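# Move the box marked A into the tote by the door

## Task

Find the box whose top shows the letter A and place only that box inside the tote near the door, resting fully within it with no part overhanging the rim. All other boxes must stay on their desks, nothing newly dropped may remain on the floor, and the robot must not topple or finish leaning. The result must hold by itself; a box that stays put only because the robot is still holding it does not count.

## Robot and tools

Robot: a Hello Robot Stretch 4 with a single arm. It has an omni-wheel base, a mast carrying a lift, an arm that telescopes straight forward from the lift, a wrist with yaw, pitch and roll joints, and a two-finger gripper. It stands about 1.6 m high; the base rim lies within 0.23 m of the base origin. Cameras: head_camera, head_left_camera, head_right_camera (all on the head) and wrist_camera (on the gripper).

Frames: the base frame sits on the floor under the base centre, x ahead, y to the left, z upward. hand_pose is reported in this frame for the point centred between the fingers, 0.015 m short of the tips; with all wrist joints at zero its axes line up with the base frame, and its printed position may be somewhat wrong. The odometry frame is where the base frame was when the scene began; base_odometry counts wheel rotation only, so slipping looks like motion. Its heading is left-positive, -3.142 to 3.142.

Tool execute_actions: argument actions is a list holding exactly one action (or none, which just reports state and images). Optional cameras lists which images to return (omitted, null or ["all"] gives all; [] gives none). One action may contain base, joints, or both, plus optional pace and contact_limits; alternatively it contains only end_of_arm. Motions inside one action start together.
- base: one relative command measured from the base's last reported position. translate_m: metres straight ahead (negative backs up), -2 to 2. strafe_m: sideways metres, left positive, -2 to 2. rotate_rad: turn in place, counter-clockwise positive, -3.2 to 3.2. These are offsets, not destinations.
- joints: absolute targets, each keyed by name. lift_m 0 to 1.2 (height). arm_m 0 to 0.55 (extension). wrist_yaw_rad -1.134 to 4.276 (0 points ahead, positive swings left, 3.14 tucked back; over 3.4 the arm may block it). wrist_pitch_rad -1.117 to 4.259 (0 level, 1.57 pointing down). wrist_roll_rad -1.117 to 4.259 (0 puts the fingers level; positive turns clockwise viewed from behind). gripper_m 0 to 0.08, the finger gap in metres. Targets outside a range are clipped and reported; other bad values or unknown keys reject the whole call.
- pace: "slow", "default", "fast" or "max"; base top speeds 0.1/0.3/0.4/0.6 m/s and 1/2/3/4 rad/s. With lift above 0.2 the base is slowed further, down to 0.3 m/s and 1 rad/s at full height.
- contact_limits: only arm_m, 0 (gentlest) to 0.75 (firmest), default 0.5; the arm halts on contact beyond it.
- end_of_arm: "enable_torque" re-powers wrist or gripper motors that shut off.
A part omitted from an action may still be driving to its previous target. Each action lasts at most 15 s.

Tool wait: seconds, 0 to 10; nothing new is sent. Tool zoom_image: camera plus region [x0, y0, x1, y1] in pixels of that camera's latest full image, origin top-left, at most 504 by 504. Tool read_manual: returns licence texts only. Tool finished_scene: scene number; ends the scene irreversibly and reports success, so the goal must already be stable. Replying without any tool call also ends things.

Result lines: base_status and joint_status tell how each commanded motion ended: done; off_target (stopped short, possibly still pushing); contact_stop_at_<key> (met something; that part may go slack, a slack lift can sag under load, slack wheels may roll); limit_stop_at_<name>, including limit_stop_at_tilt (leaning over 6 degrees, lift, arm and wheels go slack until upright) and limit_stop_at_own_body (self-collision guard, likely with pitch below -0.2 and roll below -0.4 or above 4); time_out; torque_fault (a wrist or gripper motor overloaded and went limp until enable_torque). on_its_own reports things not commanded in this call; its "held at" value is the held target. If any call reports a stop, later calls in the same reply are skipped. lidar_m: 12 distances in metres, 30-degree sectors starting straight ahead and going counter-clockwise (4th left, 7th behind, 10th right); "-" means nothing seen or closer than 0.25 m; it sees from about 0.15 m up, so tabletops register, but misses glass and thin legs. wrist_depth_mm: a 7 by 7 grid of median depths, 100 to 2000 mm, top-left first. turned_by_wheels vs turned_by_imu differing by over ~0.1 rad signals a bump or slip. base_tilt gives forward/right lean in degrees, with a fixed offset up to ~1.5. motor_effort is percent of maximum, bracket = peak in last action; wheel positive pushes a right turn.

Gripping: command a gap smaller than the object; once the fingers touch, they only squeeze slightly further. After a grasp, off_target means something is held; done usually means empty, though thin or lightly held items may still read done. A gripper effort staying beyond about 50 trips a torque fault and may drop the load.

Cautions: at scene start, lift_m 0.4 with wrist_yaw_rad 0 unfolds the wrist. Do not drive or turn carrying over 1 kg with arm_m above 0.2, especially at fast paces; avoid sustained hard pushing, particularly with the gripper high. A level gripper holding over about 2.7 kg faults the wrist. Avoid dropping, slamming or striking objects, leaving items on the floor, or ending tilted. Release the box inside the tote and withdraw before finishing. Camera calibration (K, distortion, T_world_to_cam mapping base frame to camera) is given and may be slightly off; arm-mounted camera poses err more.

Each tool is called as name(argument=value, ...), one argument or row to a line, values as JSON.

## Session

execute_actions(
  actions=[],
)

Scene clock: 0.00 s.
base_odometry: x=+0.000 y=+0.000 heading=+0.000 (m, m, rad; odometry frame)
turned_by_wheels: +0.000 (rad since the last result)
turned_by_imu: +0.000 (rad since the last result)
base_tilt: forward=+0.4 right=-0.6 (deg)
lidar_m: 1.07 0.99 0.98 1.07 1.33 1.31 0.88 0.68 0.67 0.77 1.65 1.60
base_status: not commanded
joint_positions: lift_m=+0.296 arm_m=+0.002 wrist_yaw_rad=+3.081 wrist_pitch_rad=+0.009 wrist_roll_rad=-0.007 gripper_m=+0.040
joint_status: not commanded
motor_effort: lift_m=+19 arm_m=-1 wrist_yaw_rad=+0 wrist_pitch_rad=-7 wrist_roll_rad=+2 gripper_m=+0 wheel_0=-1 wheel_1=+0 wheel_2=+0 (%)
hand_pose: x=-0.0341 y=+0.1001 z=+0.4726 quat_wxyz=(+0.030, -0.005, -0.003, +1.000) (m; base frame)
wrist_depth_mm: 137 140 1229 1661 - 1863 1756 / 107 139 1205 1661 - 1921 1708 / 109 139 1182 1537 - 1863 1397 / 126 145 1160 1618 - 1921 1756 / 750 917 1182 1576 - 1921 1756 / 750 891 1060 1499 145 1708 1661 / 741 - - 1308 - - 1205
pictures: head_camera, head_left_camera, head_right_camera, wrist_camera
Images, in order (width x height): head_camera 420x560, head_left_camera 420x672, head_right_camera 420x672, wrist_camera 616x392.

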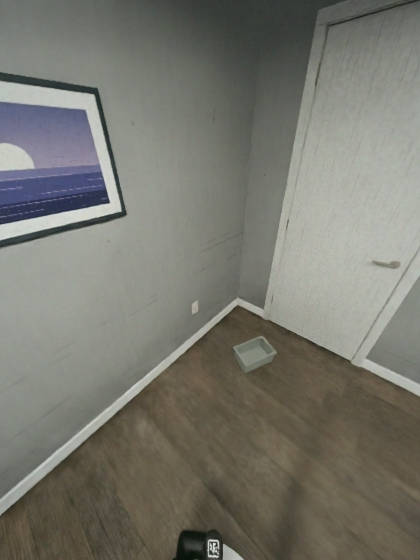

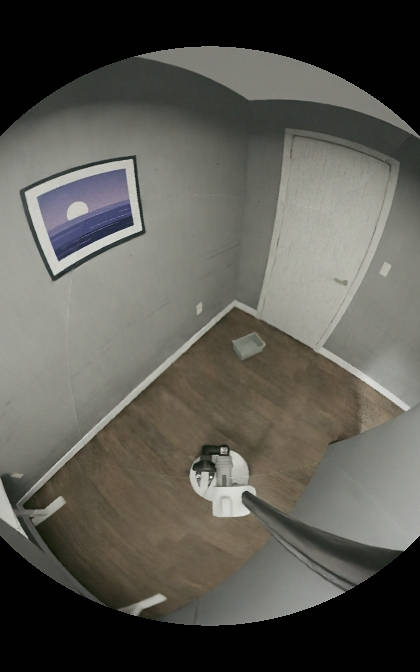

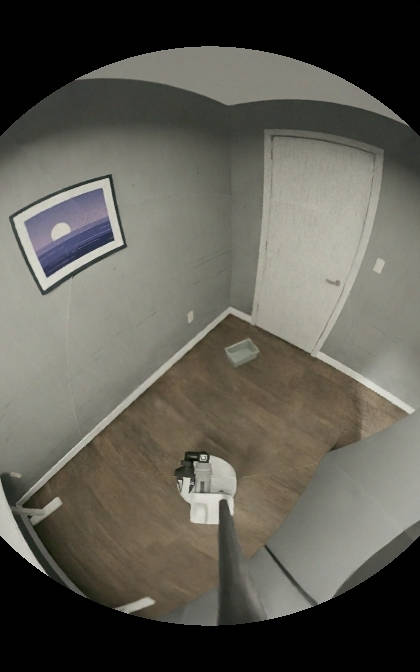

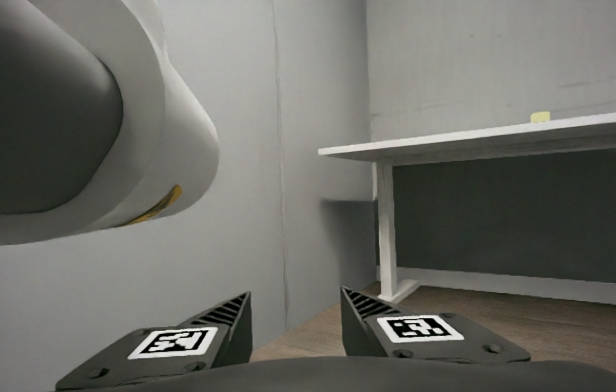

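execute_actions(
  actions=[
    {"base":{"rotate_rad":2.45},"joints":{"lift_m":0.9,"wrist_yaw_rad":0},"pace":"fast"},
  ],
)

Scene clock: 9.17 s.
base_odometry: x=+0.000 y=+0.000 heading=+2.450 (m, m, rad; odometry frame)
turned_by_wheels: +2.450 (rad since the last result)
turned_by_imu: +2.441 (rad since the last result)
base_tilt: forward=+0.4 right=-0.5 (deg)
lidar_m: 1.26 1.03 0.71 0.68 0.72 0.99 1.64 1.11 1.02 0.99 1.02 1.32
base_status: done
joint_positions: lift_m=+0.900 arm_m=+0.002 wrist_yaw_rad=+0.000 wrist_pitch_rad=+0.009 wrist_roll_rad=-0.007 gripper_m=+0.040
joint_status: all done
motor_effort: lift_m=+22(23) arm_m=-1(1) wrist_yaw_rad=-1(7) wrist_pitch_rad=-8(8) wrist_roll_rad=+2(2) gripper_m=+0(1) wheel_0=+1(8) wheel_1=+2(5) wheel_2=+2(9) (%)
hand_pose: x=+0.3856 y=-0.0873 z=+1.0760 quat_wxyz=(+1.000, -0.004, +0.005, +0.000) (m; base frame)
wrist_depth_mm: 1281 1808 1808 1863 1863 1708 1205 / 1281 1863 1808 1808 1921 1708 1229 / 1281 1863 1863 1863 1863 1756 1229 / 1255 1808 1863 1863 1921 1708 1229 / 1255 1808 1863 1863 1863 1708 1229 / 1255 1397 1281 1308 145 1281 1182 / 1138 - - 1499 - - 1229
pictures: head_camera, head_left_camera, head_right_camera, wrist_camera
camera_calibration (this result's frames):
wrist_camera: T_world_to_cam=[[-0.0364046, -0.999115, -0.0210542, -0.0562949], [0.00705905, 0.0208106, -0.999759, 1.13303], [0.999312, -0.0365444, 0.0062952, -0.244219], [0, 0, 0, 1]] pos_world=[0.234004, -0.088749, 1.13311]
Images, in order (width x height): head_camera 420x560, head_left_camera 420x672, head_right_camera 420x672, wrist_camera 616x392.

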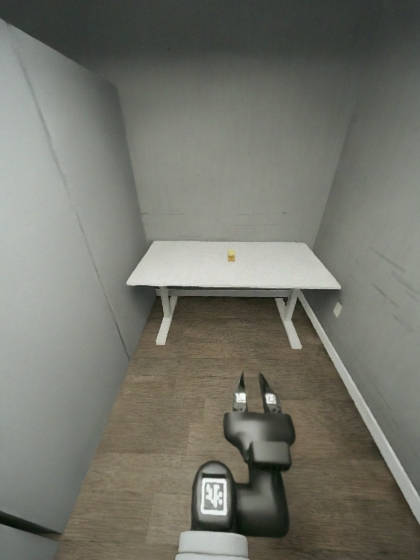

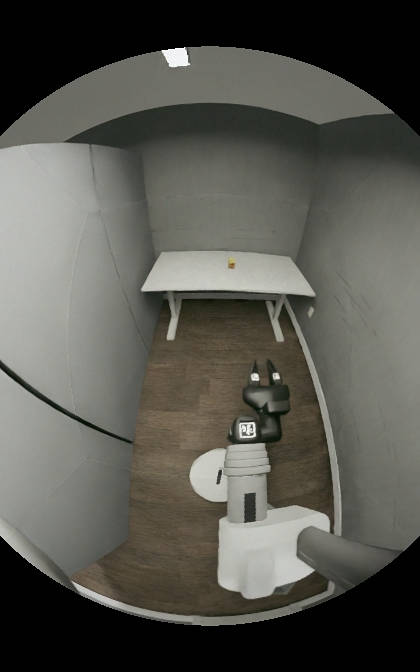

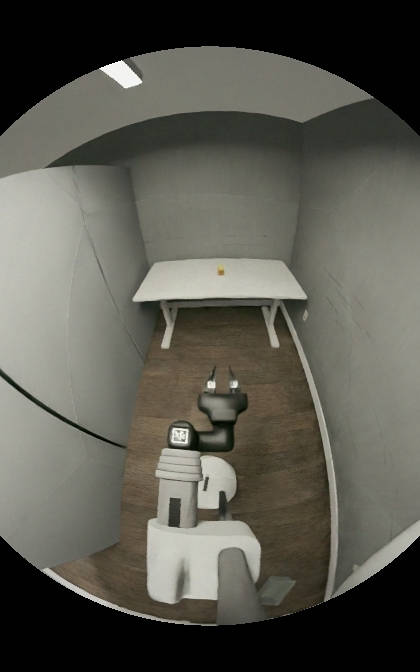

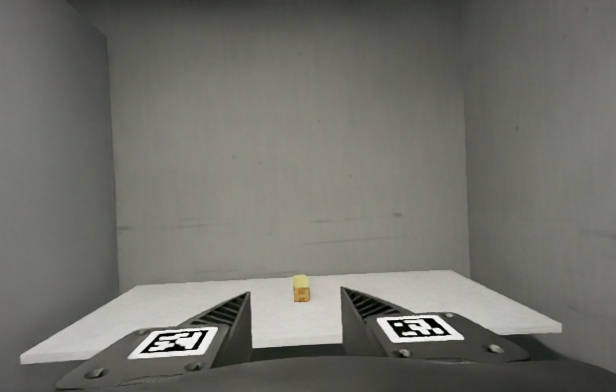

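zoom_image(
  camera="head_camera",
  region=[210,240,250,270],
)

Region (210, 240, 250, 270) of head_camera's 420x560 image, scaled by 12.600, with more detail than that image has; it fills the top 378 rows of this view, and the rest is white.

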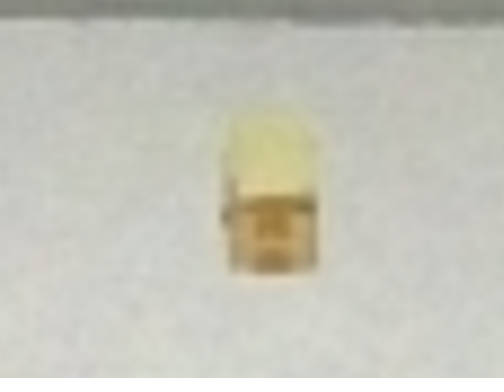

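execute_actions(
  actions=[
    {"base":{"translate_m":0.7},"joints":{"arm_m":0.3,"wrist_pitch_rad":0.6,"gripper_m":0.08},"pace":"fast"},
  ],
  cameras=["head_camera","wrist_camera"],
)

Scene clock: 19.13 s.
base_odometry: x=-0.539 y=+0.446 heading=+2.450 (m, m, rad; odometry frame)
turned_by_wheels: +0.000 (rad since the last result)
turned_by_imu: -0.002 (rad since the last result)
base_tilt: forward=+0.4 right=-0.5 (deg)
lidar_m: 0.58 0.63 0.74 0.70 0.73 1.00 1.96 1.42 1.04 0.98 0.84 0.60
base_status: done
joint_positions: lift_m=+0.900 arm_m=+0.299 wrist_yaw_rad=+0.000 wrist_pitch_rad=+0.602 wrist_roll_rad=-0.007 gripper_m=+0.080
joint_status: all done
motor_effort: lift_m=+22(22) arm_m=+5(6) wrist_yaw_rad=-1(1) wrist_pitch_rad=-6(7) wrist_roll_rad=+2(2) gripper_m=+2(8) wheel_0=+0(6) wheel_1=+0(5) wheel_2=+1(11) (%)
hand_pose: x=+0.6453 y=-0.0874 z=+0.9575 quat_wxyz=(+0.955, -0.003, +0.297, +0.001) (m; base frame)
wrist_depth_mm: 750 768 778 778 809 820 831 / 820 809 831 866 866 891 904 / 842 842 842 820 842 809 809 / 654 654 647 615 647 640 640 / 539 535 530 512 530 521 530 / 455 449 449 449 424 449 452 / 407 106 402 407 154 - -
pictures: head_camera, wrist_camera
camera_calibration (this result's frames):
wrist_camera: T_world_to_cam=[[-0.0420794, -0.99911, 0.00308772, -0.0688379], [-0.552704, 0.0207034, -0.83312, 1.2144], [0.832315, -0.0367638, -0.553083, 0.140417], [0, 0, 0, 1]] pos_world=[0.551438, -0.0887566, 1.08962]
Images, in order (width x height): head_camera 420x560, wrist_camera 616x392.

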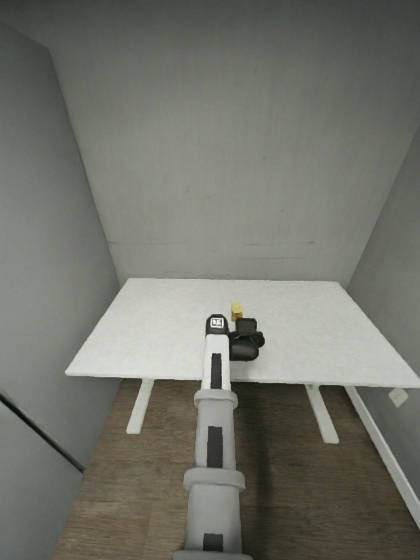

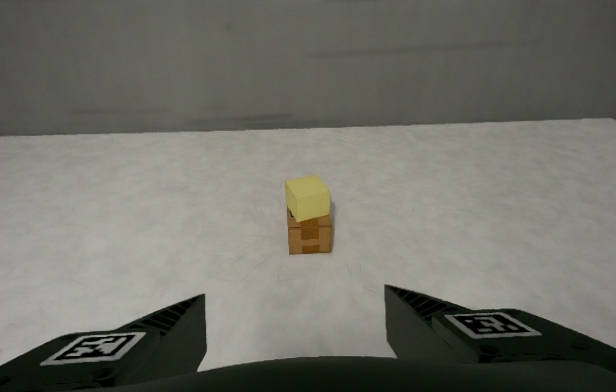

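execute_actions(
  actions=[
    {"base":{"strafe_m":-0.02},"joints":{"arm_m":0.45,"lift_m":0.68,"wrist_pitch_rad":0.2}},
  ],
  cameras=["head_camera","wrist_camera"],
)

Scene clock: 31.00 s.
base_odometry: x=-0.527 y=+0.462 heading=+2.450 (m, m, rad; odometry frame)
turned_by_wheels: +0.000 (rad since the last result)
turned_by_imu: +0.000 (rad since the last result)
base_tilt: forward=+0.4 right=-0.5 (deg)
lidar_m: 0.58 0.61 0.76 0.72 0.75 1.04 1.83 1.39 1.02 0.94 0.86 0.62
base_status: done
joint_positions: lift_m=+0.680 arm_m=+0.449 wrist_yaw_rad=+0.000 wrist_pitch_rad=+0.203 wrist_roll_rad=-0.007 gripper_m=+0.080
joint_status: all done
motor_effort: lift_m=+16(21) arm_m=+5(3) wrist_yaw_rad=-1(1) wrist_pitch_rad=-7(11) wrist_roll_rad=+2(2) gripper_m=+2(2) wheel_0=-1(7) wheel_1=+0(6) wheel_2=-1(0) (%)
hand_pose: x=+0.8283 y=-0.0874 z=+0.8157 quat_wxyz=(+0.995, -0.004, +0.101, +0.000) (m; base frame)
wrist_depth_mm: 634 640 654 661 676 683 699 / 647 661 676 676 699 707 715 / 661 676 683 699 707 732 732 / 676 699 707 707 723 732 750 / 539 525 517 286 492 488 480 / 377 366 357 270 315 347 345 / 304 106 290 273 153 - -
pictures: head_camera, wrist_camera
camera_calibration (this result's frames):
wrist_camera: T_world_to_cam=[[-0.0399755, -0.999108, -0.013597, -0.0488301], [-0.185034, 0.0207746, -0.982512, 1.01469], [0.981919, -0.0367605, -0.1857, -0.513977], [0, 0, 0, 1]] pos_world=[0.690484, -0.0887603, 0.900837]
Images, in order (width x height): head_camera 420x560, wrist_camera 616x392.

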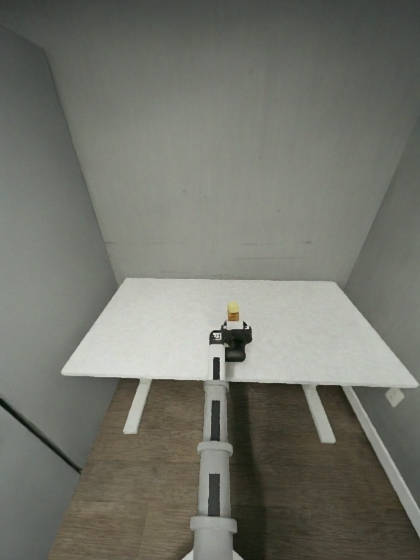

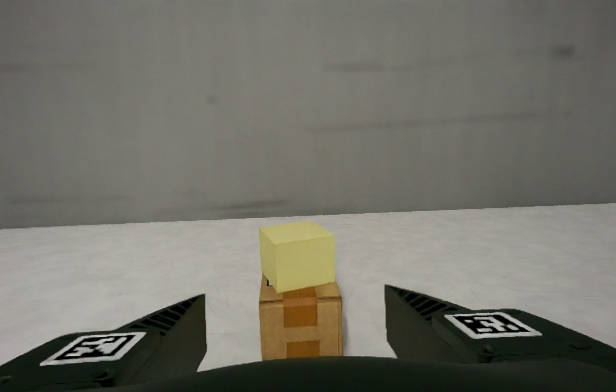

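execute_actions(
  actions=[
    {"base":{"translate_m":0.14},"joints":{"lift_m":0.672},"pace":"slow"},
  ],
  cameras=["wrist_camera"],
)

execute_actions(
  actions=[
    {"joints":{"gripper_m":0.03}},
  ],
  cameras=["wrist_camera"],
)

execute_actions(
  actions=[
    {"joints":{"lift_m":0.70}},
  ],
  cameras=[],
)

execute_actions(
  actions=[
    {"base":{"strafe_m":-0.15}},
  ],
  cameras=["head_camera","wrist_camera"],
)

zoom_image(
  camera="head_camera",
  region=[150,300,270,390],
)

Scene clock: 47.57 s.
base_odometry: x=-0.634 y=+0.551 heading=+2.450 (m, m, rad; odometry frame)
turned_by_wheels: +0.000 (rad since the last result)
turned_by_imu: +0.000 (rad since the last result)
base_tilt: forward=+0.4 right=-0.5 (deg)
lidar_m: 0.44 0.46 0.64 0.71 0.75 1.02 1.90 1.37 1.02 0.96 0.65 0.46
base_status: done
joint_positions: lift_m=+0.672 arm_m=+0.449 wrist_yaw_rad=+0.000 wrist_pitch_rad=+0.203 wrist_roll_rad=-0.007 gripper_m=+0.080
joint_status: all done
motor_effort: lift_m=+16(16) arm_m=+5(5) wrist_yaw_rad=-1(1) wrist_pitch_rad=-8(7) wrist_roll_rad=+2(2) gripper_m=+2(2) wheel_0=+1(5) wheel_1=+2(7) wheel_2=-2(5) (%)
hand_pose: x=+0.8283 y=-0.0874 z=+0.8077 quat_wxyz=(+0.995, -0.004, +0.101, +0.000) (m; base frame)
wrist_depth_mm: 500 512 517 525 539 544 554 / 517 525 535 544 559 554 574 / 535 544 544 564 569 585 591 / 554 564 564 580 591 603 615 / 512 500 492 480 469 466 462 / 355 349 309 161 151 332 329 / 291 106 159 138 146 - -
pictures: wrist_camera
camera_calibration (this result's frames):
wrist_camera: T_world_to_cam=[[-0.0399751, -0.999108, -0.013597, -0.0489389], [-0.185034, 0.0207745, -0.982512, 1.00683], [0.981919, -0.0367602, -0.1857, -0.515467], [0, 0, 0, 1]] pos_world=[0.690488, -0.0887603, 0.892836]
Images, in order (width x height): wrist_camera 616x392.

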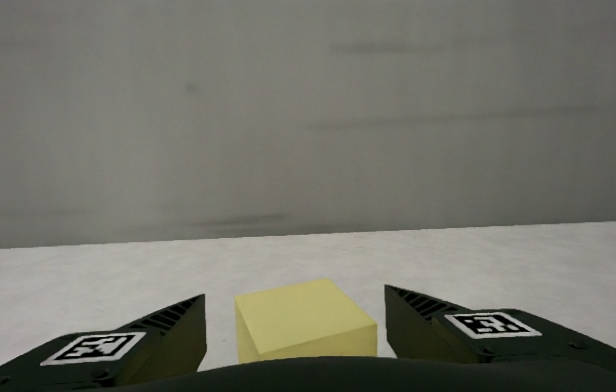

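Scene clock: 48.67 s.
base_odometry: x=-0.634 y=+0.551 heading=+2.450 (m, m, rad; odometry frame)
turned_by_wheels: +0.000 (rad since the last result)
turned_by_imu: +0.000 (rad since the last result)
base_tilt: forward=+0.4 right=-0.6 (deg)
lidar_m: 0.44 0.47 0.66 0.72 0.73 1.04 1.91 1.36 1.02 0.94 0.63 0.47
base_status: not commanded
joint_positions: lift_m=+0.672 arm_m=+0.449 wrist_yaw_rad=+0.000 wrist_pitch_rad=+0.203 wrist_roll_rad=-0.007 gripper_m=+0.047
joint_status: gripper_m off_target (ended at +0.047, target +0.030)
on_its_own: gripper_m is held at +0.042, not at your +0.030, by its contact guard: the fingers met something
motor_effort: lift_m=+16(16) arm_m=+5(5) wrist_yaw_rad=+2(1) wrist_pitch_rad=-7(7) wrist_roll_rad=+2(2) gripper_m=-37(38) wheel_0=+1(1) wheel_1=+2(2) wheel_2=-2(2) (%)
hand_pose: x=+0.8283 y=-0.0874 z=+0.8077 quat_wxyz=(+0.995, -0.004, +0.101, +0.000) (m; base frame)
wrist_depth_mm: 504 508 521 525 539 544 554 / 517 521 535 544 549 564 574 / 539 539 549 559 574 580 585 / 549 559 569 580 585 597 603 / 517 504 496 484 477 462 459 / 355 351 160 160 148 332 329 / 285 - 139 146 - - -
pictures: wrist_camera
camera_calibration (this result's frames):
wrist_camera: T_world_to_cam=[[-0.0401102, -0.999103, -0.0135909, -0.0488604], [-0.185032, 0.0207935, -0.982513, 1.00683], [0.981914, -0.036894, -0.1857, -0.515464], [0, 0, 0, 1]] pos_world=[0.690476, -0.0887696, 0.892836]
Images, in order (width x height): wrist_camera 616x392.

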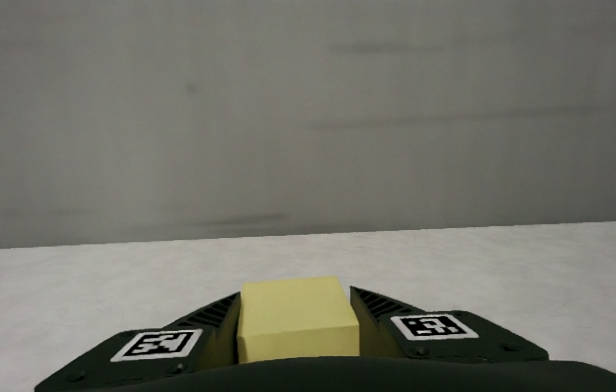

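Scene clock: 49.57 s.
base_odometry: x=-0.634 y=+0.551 heading=+2.450 (m, m, rad; odometry frame)
turned_by_wheels: +0.000 (rad since the last result)
turned_by_imu: +0.000 (rad since the last result)
base_tilt: forward=+0.3 right=-0.5 (deg)
lidar_m: 0.45 0.47 0.66 0.72 0.74 1.05 1.89 1.39 1.02 0.96 0.62 0.47
base_status: not commanded
joint_positions: lift_m=+0.700 arm_m=+0.449 wrist_yaw_rad=+0.000 wrist_pitch_rad=+0.203 wrist_roll_rad=-0.007 gripper_m=+0.047
joint_status: all done
on_its_own: gripper_m is held at +0.042, not at your +0.030, by its contact guard: the fingers met something
motor_effort: lift_m=+22(24) arm_m=+5(5) wrist_yaw_rad=-1(1) wrist_pitch_rad=-9(9) wrist_roll_rad=+2(2) gripper_m=-37(37) wheel_0=+1(1) wheel_1=+2(2) wheel_2=-2(2) (%)
hand_pose: x=+0.8283 y=-0.0874 z=+0.8350 quat_wxyz=(+0.995, -0.004, +0.101, +0.000) (m; base frame)
wrist_depth_mm: 504 508 521 521 539 554 554 / 521 530 535 549 554 559 574 / 535 544 554 559 569 574 597 / 549 564 574 580 591 597 609 / 559 564 574 559 554 535 539 / 413 407 160 160 148 387 379 / 332 - 139 146 - - 327
pictures: none
No camera images: the call's "cameras" was empty. Leave "cameras" out to get every camera's image.

Scene clock: 51.30 s.
base_odometry: x=-0.539 y=+0.666 heading=+2.450 (m, m, rad; odometry frame)
turned_by_wheels: +0.000 (rad since the last result)
turned_by_imu: +0.000 (rad since the last result)
base_tilt: forward=+0.4 right=-0.5 (deg)
lidar_m: 0.43 0.47 0.67 0.87 0.90 1.27 1.87 1.17 0.85 0.80 0.66 0.47
base_status: done
joint_positions: lift_m=+0.700 arm_m=+0.449 wrist_yaw_rad=+0.000 wrist_pitch_rad=+0.203 wrist_roll_rad=-0.007 gripper_m=+0.047
joint_status: not commanded
on_its_own: gripper_m is held at +0.042, not at your +0.030, by its contact guard: the fingers met something
motor_effort: lift_m=+22(22) arm_m=+5(5) wrist_yaw_rad=+1(2) wrist_pitch_rad=-9(9) wrist_roll_rad=+2(2) gripper_m=-37(37) wheel_0=-1(8) wheel_1=+1(4) wheel_2=-1(5) (%)
hand_pose: x=+0.8283 y=-0.0874 z=+0.8350 quat_wxyz=(+0.995, -0.004, +0.101, +0.000) (m; base frame)
wrist_depth_mm: 508 512 521 530 539 554 559 / 525 525 535 544 564 564 569 / 539 549 559 564 574 580 591 / 554 564 569 574 585 603 615 / 564 574 580 564 544 539 530 / 415 407 160 161 149 387 382 / 330 - 138 146 - - 327
pictures: head_camera, wrist_camera
camera_calibration (this result's frames):
wrist_camera: T_world_to_cam=[[-0.0401194, -0.999103, -0.0135663, -0.0485023], [-0.185634, 0.0207937, -0.982399, 1.03412], [0.9818, -0.0368949, -0.186302, -0.50976], [0, 0, 0, 1]] pos_world=[0.690505, -0.0887696, 0.920295]
Images, in order (width x height): head_camera 420x560, wrist_camera 616x392.

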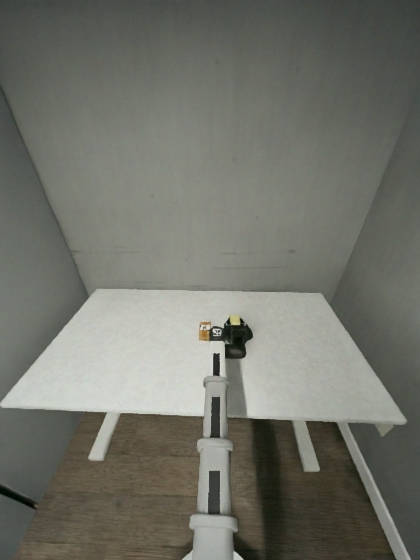

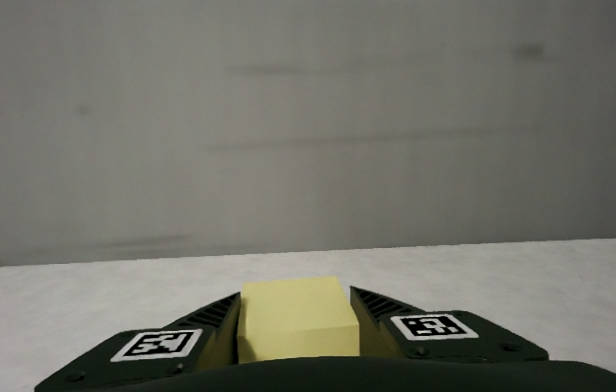

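Region (150, 300, 270, 390) of head_camera's 420x560 image, scaled by 4.200, with more detail than that image has; it fills the top 378 rows of this view, and the rest is white.

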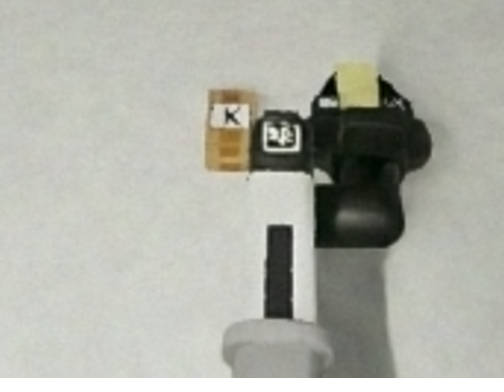

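execute_actions(
  actions=[
    {"joints":{"lift_m":0.626},"pace":"slow"},
  ],
  cameras=[],
)

execute_actions(
  actions=[
    {"joints":{"gripper_m":0.08}},
  ],
  cameras=[],
)

execute_actions(
  actions=[
    {"base":{"translate_m":-1.2},"joints":{"arm_m":0},"pace":"fast"},
  ],
  cameras=["wrist_camera"],
)

execute_actions(
  actions=[
    {"base":{"rotate_rad":2.3},"pace":"fast"},
  ],
  cameras=["head_camera","head_left_camera"],
)

Scene clock: 61.83 s.
base_odometry: x=-0.539 y=+0.666 heading=+2.450 (m, m, rad; odometry frame)
turned_by_wheels: +0.000 (rad since the last result)
turned_by_imu: +0.000 (rad since the last result)
base_tilt: forward=+0.4 right=-0.5 (deg)
lidar_m: 0.44 0.46 0.68 0.87 0.92 1.25 1.87 1.17 0.86 0.80 0.64 0.44
base_status: not commanded
joint_positions: lift_m=+0.626 arm_m=+0.449 wrist_yaw_rad=+0.000 wrist_pitch_rad=+0.203 wrist_roll_rad=-0.007 gripper_m=+0.047
joint_status: all done
on_its_own: gripper_m is held at +0.042, not at your +0.030, by its contact guard: the fingers met something
motor_effort: lift_m=+16(21) arm_m=+5(5) wrist_yaw_rad=-1(0) wrist_pitch_rad=-9(9) wrist_roll_rad=+2(3) gripper_m=-37(37) wheel_0=-1(1) wheel_1=+2(2) wheel_2=-1(1) (%)
hand_pose: x=+0.8283 y=-0.0874 z=+0.7615 quat_wxyz=(+0.995, -0.004, +0.101, +0.000) (m; base frame)
wrist_depth_mm: 508 517 521 535 539 549 559 / 525 530 544 549 554 569 574 / 539 549 554 564 574 580 585 / 549 559 564 569 580 585 554 / 373 362 353 347 342 336 330 / 179 252 160 161 149 239 237 / 170 - 139 146 - - -
pictures: none
No camera images: the call's "cameras" was empty. Leave "cameras" out to get every camera's image.

Scene clock: 62.87 s.
base_odometry: x=-0.539 y=+0.666 heading=+2.450 (m, m, rad; odometry frame)
turned_by_wheels: +0.000 (rad since the last result)
turned_by_imu: +0.000 (rad since the last result)
base_tilt: forward=+0.3 right=-0.5 (deg)
lidar_m: 0.43 0.47 0.66 0.85 0.92 1.28 1.86 1.18 0.85 0.80 0.63 0.45
base_status: not commanded
joint_positions: lift_m=+0.626 arm_m=+0.449 wrist_yaw_rad=+0.000 wrist_pitch_rad=+0.203 wrist_roll_rad=-0.007 gripper_m=+0.080
joint_status: all done
motor_effort: lift_m=+16(16) arm_m=+5(5) wrist_yaw_rad=+1(2) wrist_pitch_rad=-8(9) wrist_roll_rad=+2(2) gripper_m=+2(38) wheel_0=-1(1) wheel_1=+2(2) wheel_2=-1(1) (%)
hand_pose: x=+0.8283 y=-0.0874 z=+0.7616 quat_wxyz=(+0.995, -0.004, +0.101, +0.000) (m; base frame)
wrist_depth_mm: 508 521 525 525 544 549 559 / 521 530 535 549 554 564 569 / 539 539 554 564 574 580 603 / 549 559 569 574 580 591 554 / 375 364 357 349 340 336 332 / 180 254 224 169 218 241 239 / 156 106 146 145 149 - -
pictures: none
No camera images: the call's "cameras" was empty. Leave "cameras" out to get every camera's image.

Scene clock: 67.17 s.
base_odometry: x=+0.386 y=-0.099 heading=+2.450 (m, m, rad; odometry frame)
turned_by_wheels: +0.000 (rad since the last result)
turned_by_imu: +0.003 (rad since the last result)
base_tilt: forward=+0.4 right=-0.6 (deg)
lidar_m: 1.63 1.28 0.90 0.85 0.89 1.32 1.27 0.71 0.87 0.79 0.85 1.20
base_status: done
joint_positions: lift_m=+0.626 arm_m=+0.003 wrist_yaw_rad=+0.000 wrist_pitch_rad=+0.203 wrist_roll_rad=-0.007 gripper_m=+0.080
joint_status: all done
joint sent to its limit — the command would take arm_m past its lower limit, so that joint was sent only as far as its limit.
motor_effort: lift_m=+16(16) arm_m=-5(6) wrist_yaw_rad=+0(1) wrist_pitch_rad=-8(8) wrist_roll_rad=+3(2) gripper_m=+2(2) wheel_0=-1(7) wheel_1=+1(9) wheel_2=-1(11) (%)
hand_pose: x=+0.3820 y=-0.0875 z=+0.7616 quat_wxyz=(+0.995, -0.004, +0.101, +0.000) (m; base frame)
wrist_depth_mm: 1618 - - - - 1430 991 / 1576 - - - - 1430 991 / 1464 - - - - 1430 1008 / 1537 - - - - 1464 1008 / 1499 - - - - 1430 1025 / 1537 1756 1708 1708 1537 1336 976 / 1308 106 1366 1430 154 - -
pictures: wrist_camera
camera_calibration (this result's frames):
wrist_camera: T_world_to_cam=[[-0.0403112, -0.999095, -0.0135895, -0.0673532], [-0.185093, 0.0208319, -0.9825, 0.879024], [0.981894, -0.0370904, -0.185765, -0.0857324], [0, 0, 0, 1]] pos_world=[0.244166, -0.0887838, 0.8468]
Images, in order (width x height): wrist_camera 616x392.

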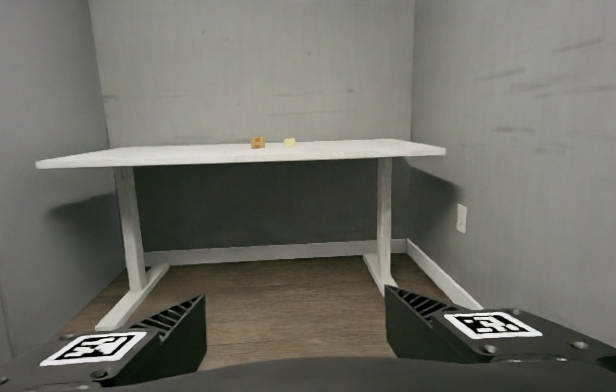

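Scene clock: 69.30 s.
base_odometry: x=+0.386 y=-0.099 heading=-1.533 (m, m, rad; odometry frame)
turned_by_wheels: +2.300 (rad since the last result)
turned_by_imu: +2.291 (rad since the last result)
base_tilt: forward=+0.4 right=-0.6 (deg)
lidar_m: 1.56 1.25 0.67 0.69 0.84 0.84 0.96 1.56 1.63 1.04 0.86 0.85
base_status: done
joint_positions: lift_m=+0.626 arm_m=+0.003 wrist_yaw_rad=+0.000 wrist_pitch_rad=+0.203 wrist_roll_rad=-0.007 gripper_m=+0.080
joint_status: not commanded
motor_effort: lift_m=+17(17) arm_m=-5(5) wrist_yaw_rad=-2(1) wrist_pitch_rad=-8(8) wrist_roll_rad=+2(2) gripper_m=+2(2) wheel_0=+0(10) wheel_1=+1(9) wheel_2=+2(9) (%)
hand_pose: x=+0.3821 y=-0.0874 z=+0.7616 quat_wxyz=(+0.995, -0.004, +0.101, +0.000) (m; base frame)
wrist_depth_mm: 1008 1205 1397 1863 - 564 508 / 1025 1229 1464 1921 - 585 517 / 1025 1255 1499 1983 - 585 535 / 1060 1229 1576 - - 609 544 / 1060 1281 1576 - - 627 554 / 1078 1229 1537 1708 707 615 559 / 1025 106 1397 1430 154 - -
pictures: head_camera, head_left_camera
Images, in order (width x height): head_camera 420x560, head_left_camera 420x672.

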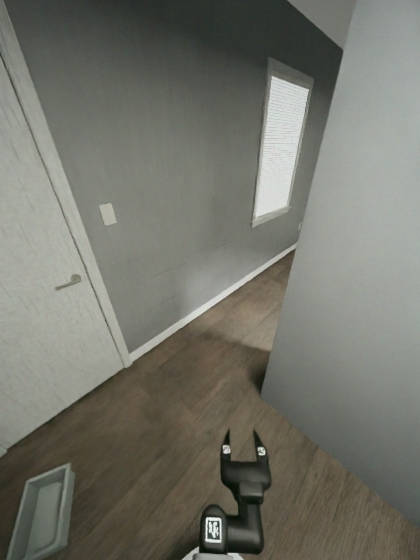

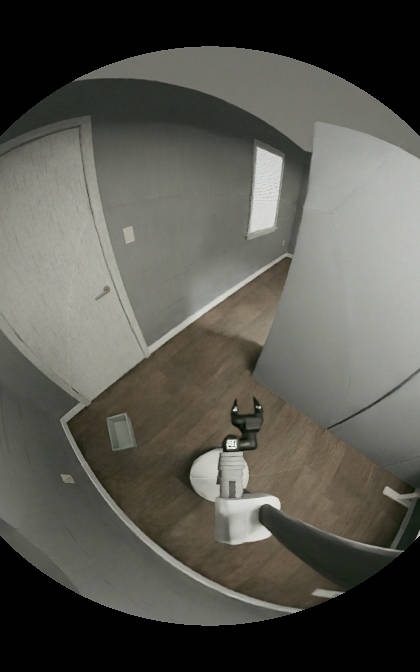

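execute_actions(
  actions=[
    {"base":{"rotate_rad":0.3},"joints":{"wrist_pitch_rad":1.2},"pace":"fast"},
  ],
  cameras=[],
)

execute_actions(
  actions=[
    {"base":{"translate_m":0.95},"pace":"fast"},
  ],
  cameras=[],
)

execute_actions(
  actions=[
    {"base":{"rotate_rad":-1.02},"pace":"fast"},
  ],
  cameras=["head_camera","head_left_camera"],
)

Scene clock: 77.07 s.
base_odometry: x=+0.386 y=-0.099 heading=-1.232 (m, m, rad; odometry frame)
turned_by_wheels: +0.300 (rad since the last result)
turned_by_imu: +0.299 (rad since the last result)
base_tilt: forward=+0.4 right=-0.5 (deg)
lidar_m: 1.36 0.85 0.71 0.88 0.81 0.88 1.19 1.64 1.25 0.90 0.85 0.88
base_status: done
joint_positions: lift_m=+0.626 arm_m=+0.003 wrist_yaw_rad=+0.000 wrist_pitch_rad=+1.201 wrist_roll_rad=-0.007 gripper_m=+0.080
joint_status: all done
motor_effort: lift_m=+17(17) arm_m=-5(6) wrist_yaw_rad=+0(2) wrist_pitch_rad=-2(6) wrist_roll_rad=+3(2) gripper_m=+2(2) wheel_0=+0(7) wheel_1=+1(6) wheel_2=+2(7) (%)
hand_pose: x=+0.2506 y=-0.0874 z=+0.6061 quat_wxyz=(+0.825, -0.003, +0.565, +0.002) (m; base frame)
wrist_depth_mm: 960 960 991 1008 1025 1008 668 / 917 917 931 946 931 946 707 / 854 854 866 878 866 891 778 / 809 798 820 820 842 831 820 / 759 759 778 768 788 788 798 / 723 715 732 741 732 741 759 / 699 106 699 715 154 - -
pictures: none
No camera images: the call's "cameras" was empty. Leave "cameras" out to get every camera's image.

Scene clock: 80.83 s.
base_odometry: x=+0.701 y=-0.995 heading=-1.232 (m, m, rad; odometry frame)
turned_by_wheels: +0.000 (rad since the last result)
turned_by_imu: -0.002 (rad since the last result)
base_tilt: forward=+0.3 right=-0.6 (deg)
lidar_m: 0.49 0.48 0.47 0.65 0.73 1.38 1.89 1.65 0.61 0.62 2.00 0.72
base_status: done
joint_positions: lift_m=+0.626 arm_m=+0.003 wrist_yaw_rad=+0.000 wrist_pitch_rad=+1.201 wrist_roll_rad=-0.007 gripper_m=+0.080
joint_status: not commanded
motor_effort: lift_m=+17(17) arm_m=-5(5) wrist_yaw_rad=+0(1) wrist_pitch_rad=-3(3) wrist_roll_rad=+2(2) gripper_m=+2(2) wheel_0=-1(5) wheel_1=-2(7) wheel_2=+1(10) (%)
hand_pose: x=+0.2505 y=-0.0874 z=+0.6061 quat_wxyz=(+0.825, -0.003, +0.565, +0.002) (m; base frame)
wrist_depth_mm: 330 377 439 539 676 891 1025 / 370 430 517 654 842 946 960 / 424 508 627 809 878 904 891 / 492 603 778 820 831 831 842 / 597 741 778 778 778 788 798 / 707 732 723 750 732 750 759 / 691 106 699 715 153 - -
pictures: none
No camera images: the call's "cameras" was empty. Leave "cameras" out to get every camera's image.

Scene clock: 82.33 s.
base_odometry: x=+0.701 y=-0.995 heading=-2.253 (m, m, rad; odometry frame)
turned_by_wheels: -1.020 (rad since the last result)
turned_by_imu: -1.016 (rad since the last result)
base_tilt: forward=+0.4 right=-0.5 (deg)
lidar_m: 1.78 0.69 0.50 0.47 0.48 0.66 0.80 1.39 1.90 1.50 0.58 0.66
base_status: done
joint_positions: lift_m=+0.626 arm_m=+0.003 wrist_yaw_rad=+0.000 wrist_pitch_rad=+1.201 wrist_roll_rad=-0.007 gripper_m=+0.080
joint_status: not commanded
motor_effort: lift_m=+17(17) arm_m=-5(5) wrist_yaw_rad=-2(1) wrist_pitch_rad=-2(3) wrist_roll_rad=+2(2) gripper_m=+2(2) wheel_0=+0(7) wheel_1=+0(7) wheel_2=-2(7) (%)
hand_pose: x=+0.2505 y=-0.0874 z=+0.6061 quat_wxyz=(+0.825, -0.003, +0.565, +0.002) (m; base frame)
wrist_depth_mm: 904 976 991 1008 1025 715 517 / 891 917 946 946 946 715 517 / 842 854 854 878 878 723 521 / 809 820 820 831 831 732 530 / 768 768 768 768 788 778 759 / 723 732 732 741 723 750 750 / 699 106 699 707 153 - -
pictures: head_camera, head_left_camera
Images, in order (width x height): head_camera 420x560, head_left_camera 420x672.

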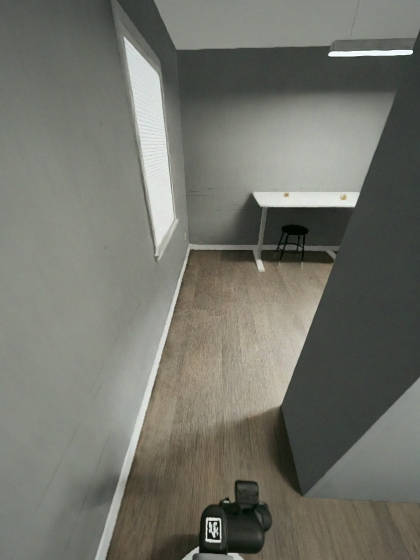

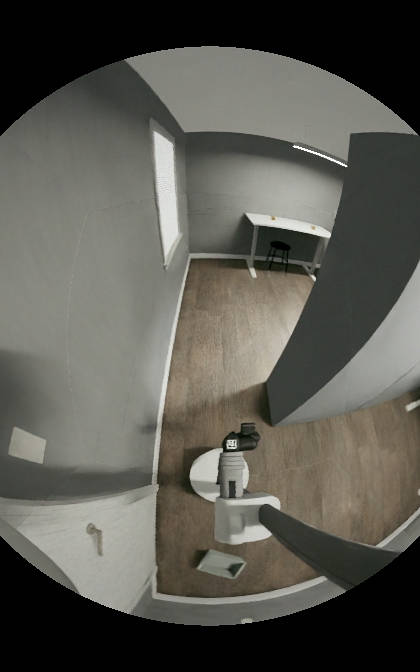

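execute_actions(
  actions=[
    {"base":{"translate_m":1.8},"joints":{"lift_m":1.0,"wrist_pitch_rad":0.3},"pace":"fast"},
  ],
  cameras=["head_camera","head_right_camera"],
)

zoom_image(
  camera="head_camera",
  region=[270,190,420,300],
)

Scene clock: 91.97 s.
base_odometry: x=-0.433 y=-2.393 heading=-2.253 (m, m, rad; odometry frame)
turned_by_wheels: +0.000 (rad since the last result)
turned_by_imu: -0.004 (rad since the last result)
base_tilt: forward=+0.4 right=-0.5 (deg)
lidar_m: 1.58 0.66 0.48 0.43 0.48 0.71 1.95 1.06 1.34 2.43 1.18 0.96
base_status: done
joint_positions: lift_m=+1.000 arm_m=+0.003 wrist_yaw_rad=+0.000 wrist_pitch_rad=+0.303 wrist_roll_rad=-0.007 gripper_m=+0.080
joint_status: all done
motor_effort: lift_m=+21(24) arm_m=-5(5) wrist_yaw_rad=+1(2) wrist_pitch_rad=-7(11) wrist_roll_rad=+2(2) gripper_m=+2(2) wheel_0=+1(7) wheel_1=+0(9) wheel_2=+0(11) (%)
hand_pose: x=+0.3767 y=-0.0874 z=+1.1147 quat_wxyz=(+0.989, -0.003, +0.151, +0.001) (m; base frame)
wrist_depth_mm: 946 1229 1255 1255 1255 1308 1308 / 946 1281 1281 1308 1336 1366 1366 / 946 1308 1366 1366 1397 1366 1397 / 931 1366 1397 1430 1464 946 831 / 931 1430 1499 1499 1576 1537 1537 / 917 1205 1537 1576 1499 1118 1182 / 809 106 1576 1618 153 - -
pictures: head_camera, head_right_camera
Images, in order (width x height): head_camera 420x560, head_right_camera 420x672.

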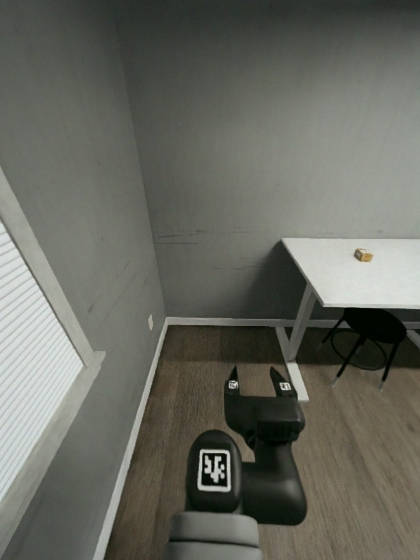

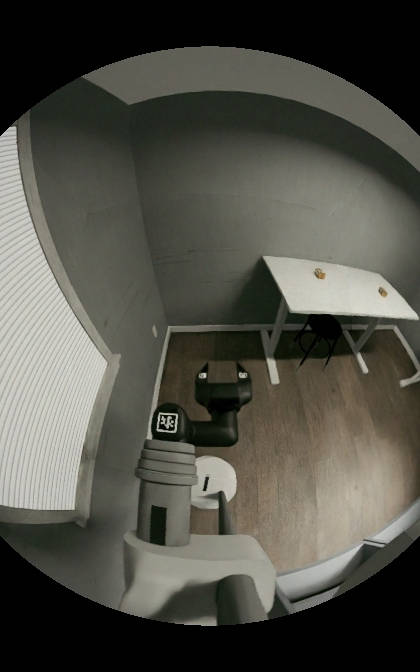

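Region (270, 190, 420, 300) of head_camera's 420x560 image, scaled by 3.360, with more detail than that image has; it fills the top 370 rows of this view, and the rest is white.

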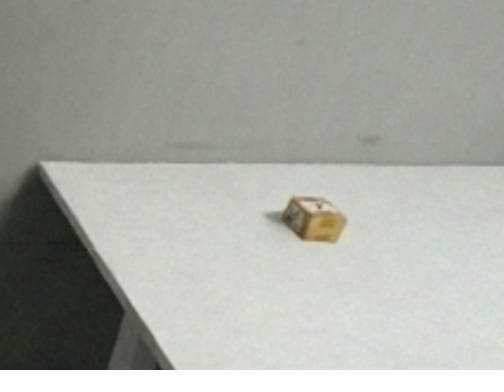

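execute_actions(
  actions=[
    {"base":{"strafe_m":-1.1},"pace":"fast"},
  ],
)

zoom_image(
  camera="head_camera",
  region=[160,230,360,300],
)

Scene clock: 99.57 s.
base_odometry: x=-1.287 y=-1.699 heading=-2.253 (m, m, rad; odometry frame)
turned_by_wheels: +0.000 (rad since the last result)
turned_by_imu: +0.000 (rad since the last result)
base_tilt: forward=+0.4 right=-0.5 (deg)
lidar_m: 0.81 0.85 1.64 1.56 1.65 1.01 0.94 0.97 1.37 1.34 1.18 0.86
base_status: done
joint_positions: lift_m=+1.000 arm_m=+0.003 wrist_yaw_rad=+0.000 wrist_pitch_rad=+0.303 wrist_roll_rad=-0.007 gripper_m=+0.080
joint_status: not commanded
motor_effort: lift_m=+21(21) arm_m=-5(5) wrist_yaw_rad=-1(0) wrist_pitch_rad=-7(7) wrist_roll_rad=+2(2) gripper_m=+2(2) wheel_0=+0(9) wheel_1=+1(10) wheel_2=-1(0) (%)
hand_pose: x=+0.3767 y=-0.0874 z=+1.1147 quat_wxyz=(+0.989, -0.003, +0.151, +0.001) (m; base frame)
wrist_depth_mm: 1205 1229 1255 1255 1281 1308 1308 / 1281 1308 1281 1336 1336 1366 1366 / 1308 1308 1336 1336 1397 1397 1430 / 931 904 891 878 866 842 820 / 661 699 691 1499 1537 1098 1618 / 1499 1098 1138 1576 1576 1138 1618 / 1537 106 946 1336 153 - -
pictures: head_camera, head_left_camera, head_right_camera, wrist_camera
camera_calibration (this result's frames):
wrist_camera: T_world_to_cam=[[-0.0412497, -0.999103, -0.00952241, -0.0669059], [-0.282145, 0.0207904, -0.959146, 1.23541], [0.958484, -0.0368778, -0.28275, 0.102017], [0, 0, 0, 1]] pos_world=[0.248023, -0.0887684, 1.21314]
Images, in order (width x height): head_camera 420x560, head_left_camera 420x672, head_right_camera 420x672, wrist_camera 616x392.

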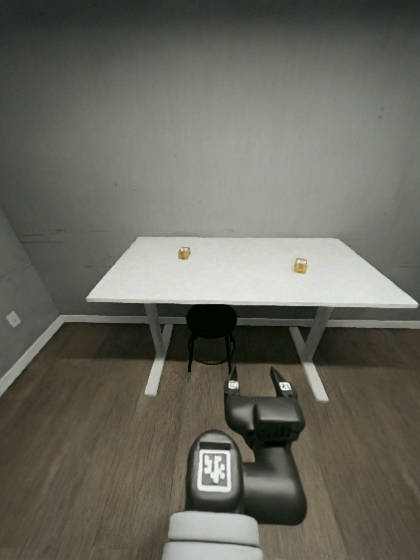

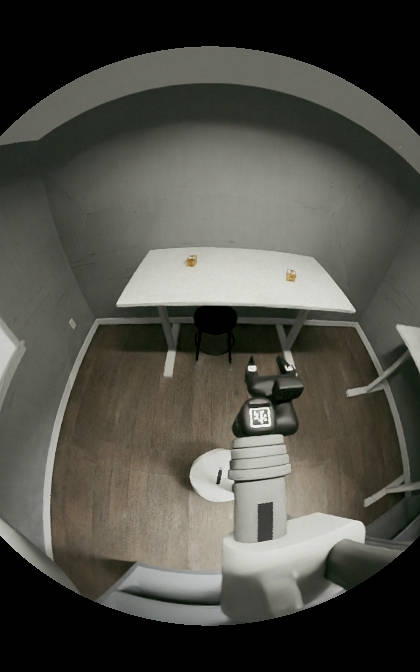

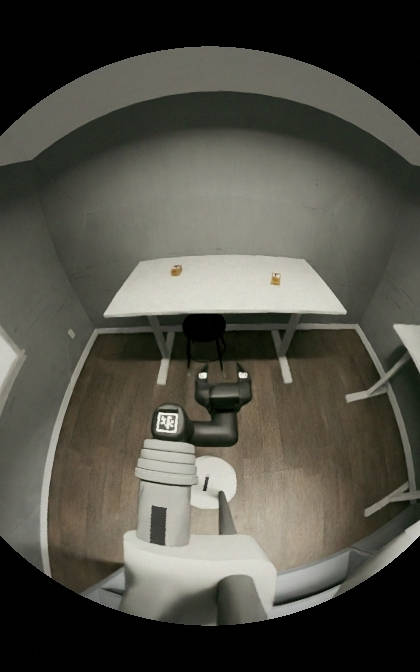

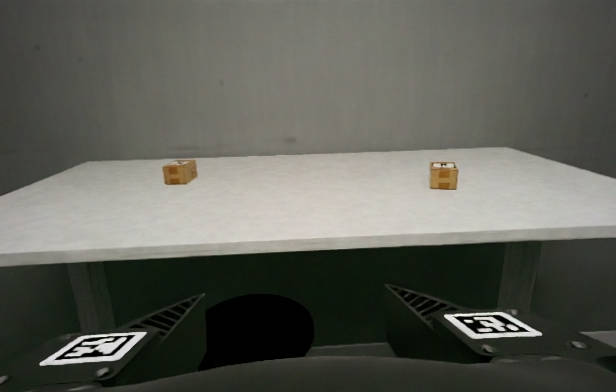

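Region (160, 230, 360, 300) of head_camera's 420x560 image, scaled by 2.520, with more detail than that image has; it fills the top 176 rows of this view, and the rest is white.

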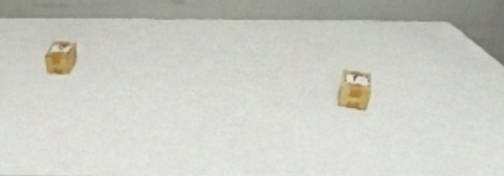

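zoom_image(
  camera="head_camera",
  region=[170,240,200,265],
)

zoom_image(
  camera="head_camera",
  region=[285,252,315,277],
)

execute_actions(
  actions=[
    {"base":{"rotate_rad":-1.57},"pace":"fast"},
  ],
  cameras=["head_camera","wrist_camera"],
)

Region (170, 240, 200, 265) of head_camera's 420x560 image, scaled by 16.800, with more detail than that image has.

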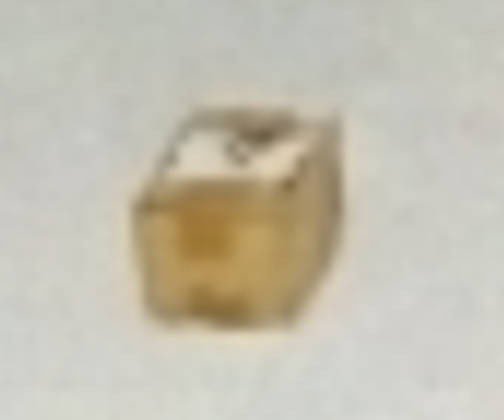

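Region (285, 252, 315, 277) of head_camera's 420x560 image, scaled by 16.800, with more detail than that image has.

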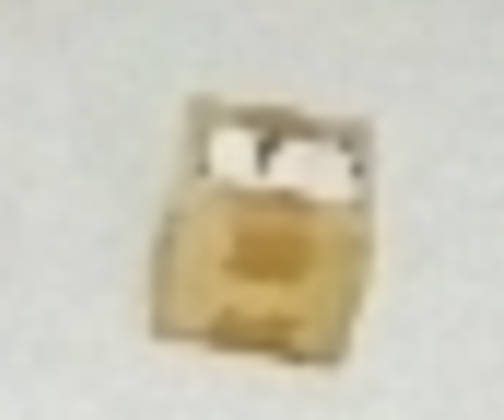

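Scene clock: 107.37 s.
base_odometry: x=-1.287 y=-1.699 heading=+2.461 (m, m, rad; odometry frame)
turned_by_wheels: -1.570 (rad since the last result)
turned_by_imu: -1.563 (rad since the last result)
base_tilt: forward=+0.3 right=-0.5 (deg)
lidar_m: 1.35 1.19 0.85 0.83 0.84 1.66 1.56 1.63 0.98 0.92 0.97 1.33
base_status: done
joint_positions: lift_m=+1.000 arm_m=+0.003 wrist_yaw_rad=+0.000 wrist_pitch_rad=+0.303 wrist_roll_rad=-0.007 gripper_m=+0.080
joint_status: not commanded
motor_effort: lift_m=+21(21) arm_m=-5(5) wrist_yaw_rad=+2(0) wrist_pitch_rad=-7(8) wrist_roll_rad=+2(2) gripper_m=+2(2) wheel_0=+2(5) wheel_1=+1(5) wheel_2=-1(4) (%)
hand_pose: x=+0.3767 y=-0.0874 z=+1.1147 quat_wxyz=(+0.989, -0.003, +0.151, +0.001) (m; base frame)
wrist_depth_mm: 1756 1708 1756 1808 1756 1708 1618 / 1708 1756 1808 1863 1808 1983 1708 / 1863 1863 1756 1708 1661 1921 1308 / 1921 1983 1983 - - - 1808 / - - - - - - 1160 / - 1863 - - 1921 1921 1160 / 1808 106 1756 1808 154 - -
pictures: head_camera, wrist_camera
camera_calibration (this result's frames):
wrist_camera: T_world_to_cam=[[-0.0412408, -0.999104, -0.00952091, -0.0669084], [-0.282145, 0.0207865, -0.959146, 1.23543], [0.958485, -0.0368697, -0.28275, 0.102009], [0, 0, 0, 1]] pos_world=[0.248038, -0.0887677, 1.21317]
Images, in order (width x height): head_camera 420x560, wrist_camera 616x392.

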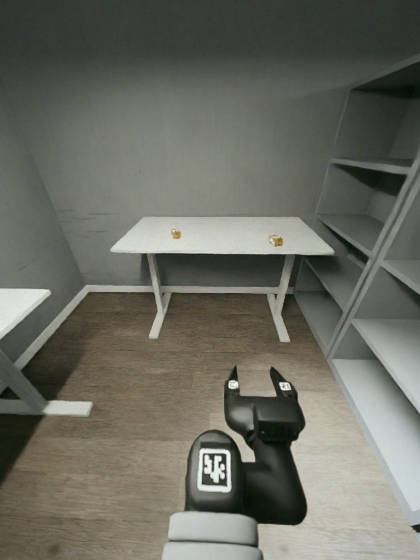

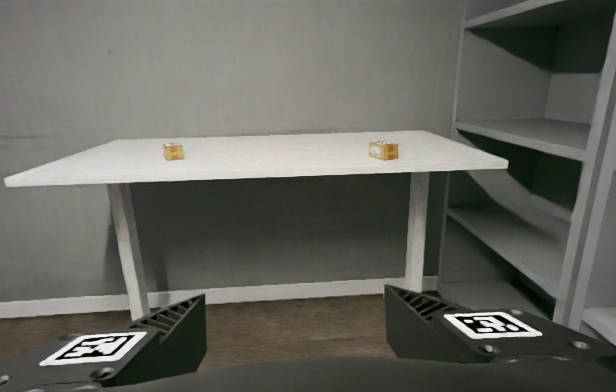

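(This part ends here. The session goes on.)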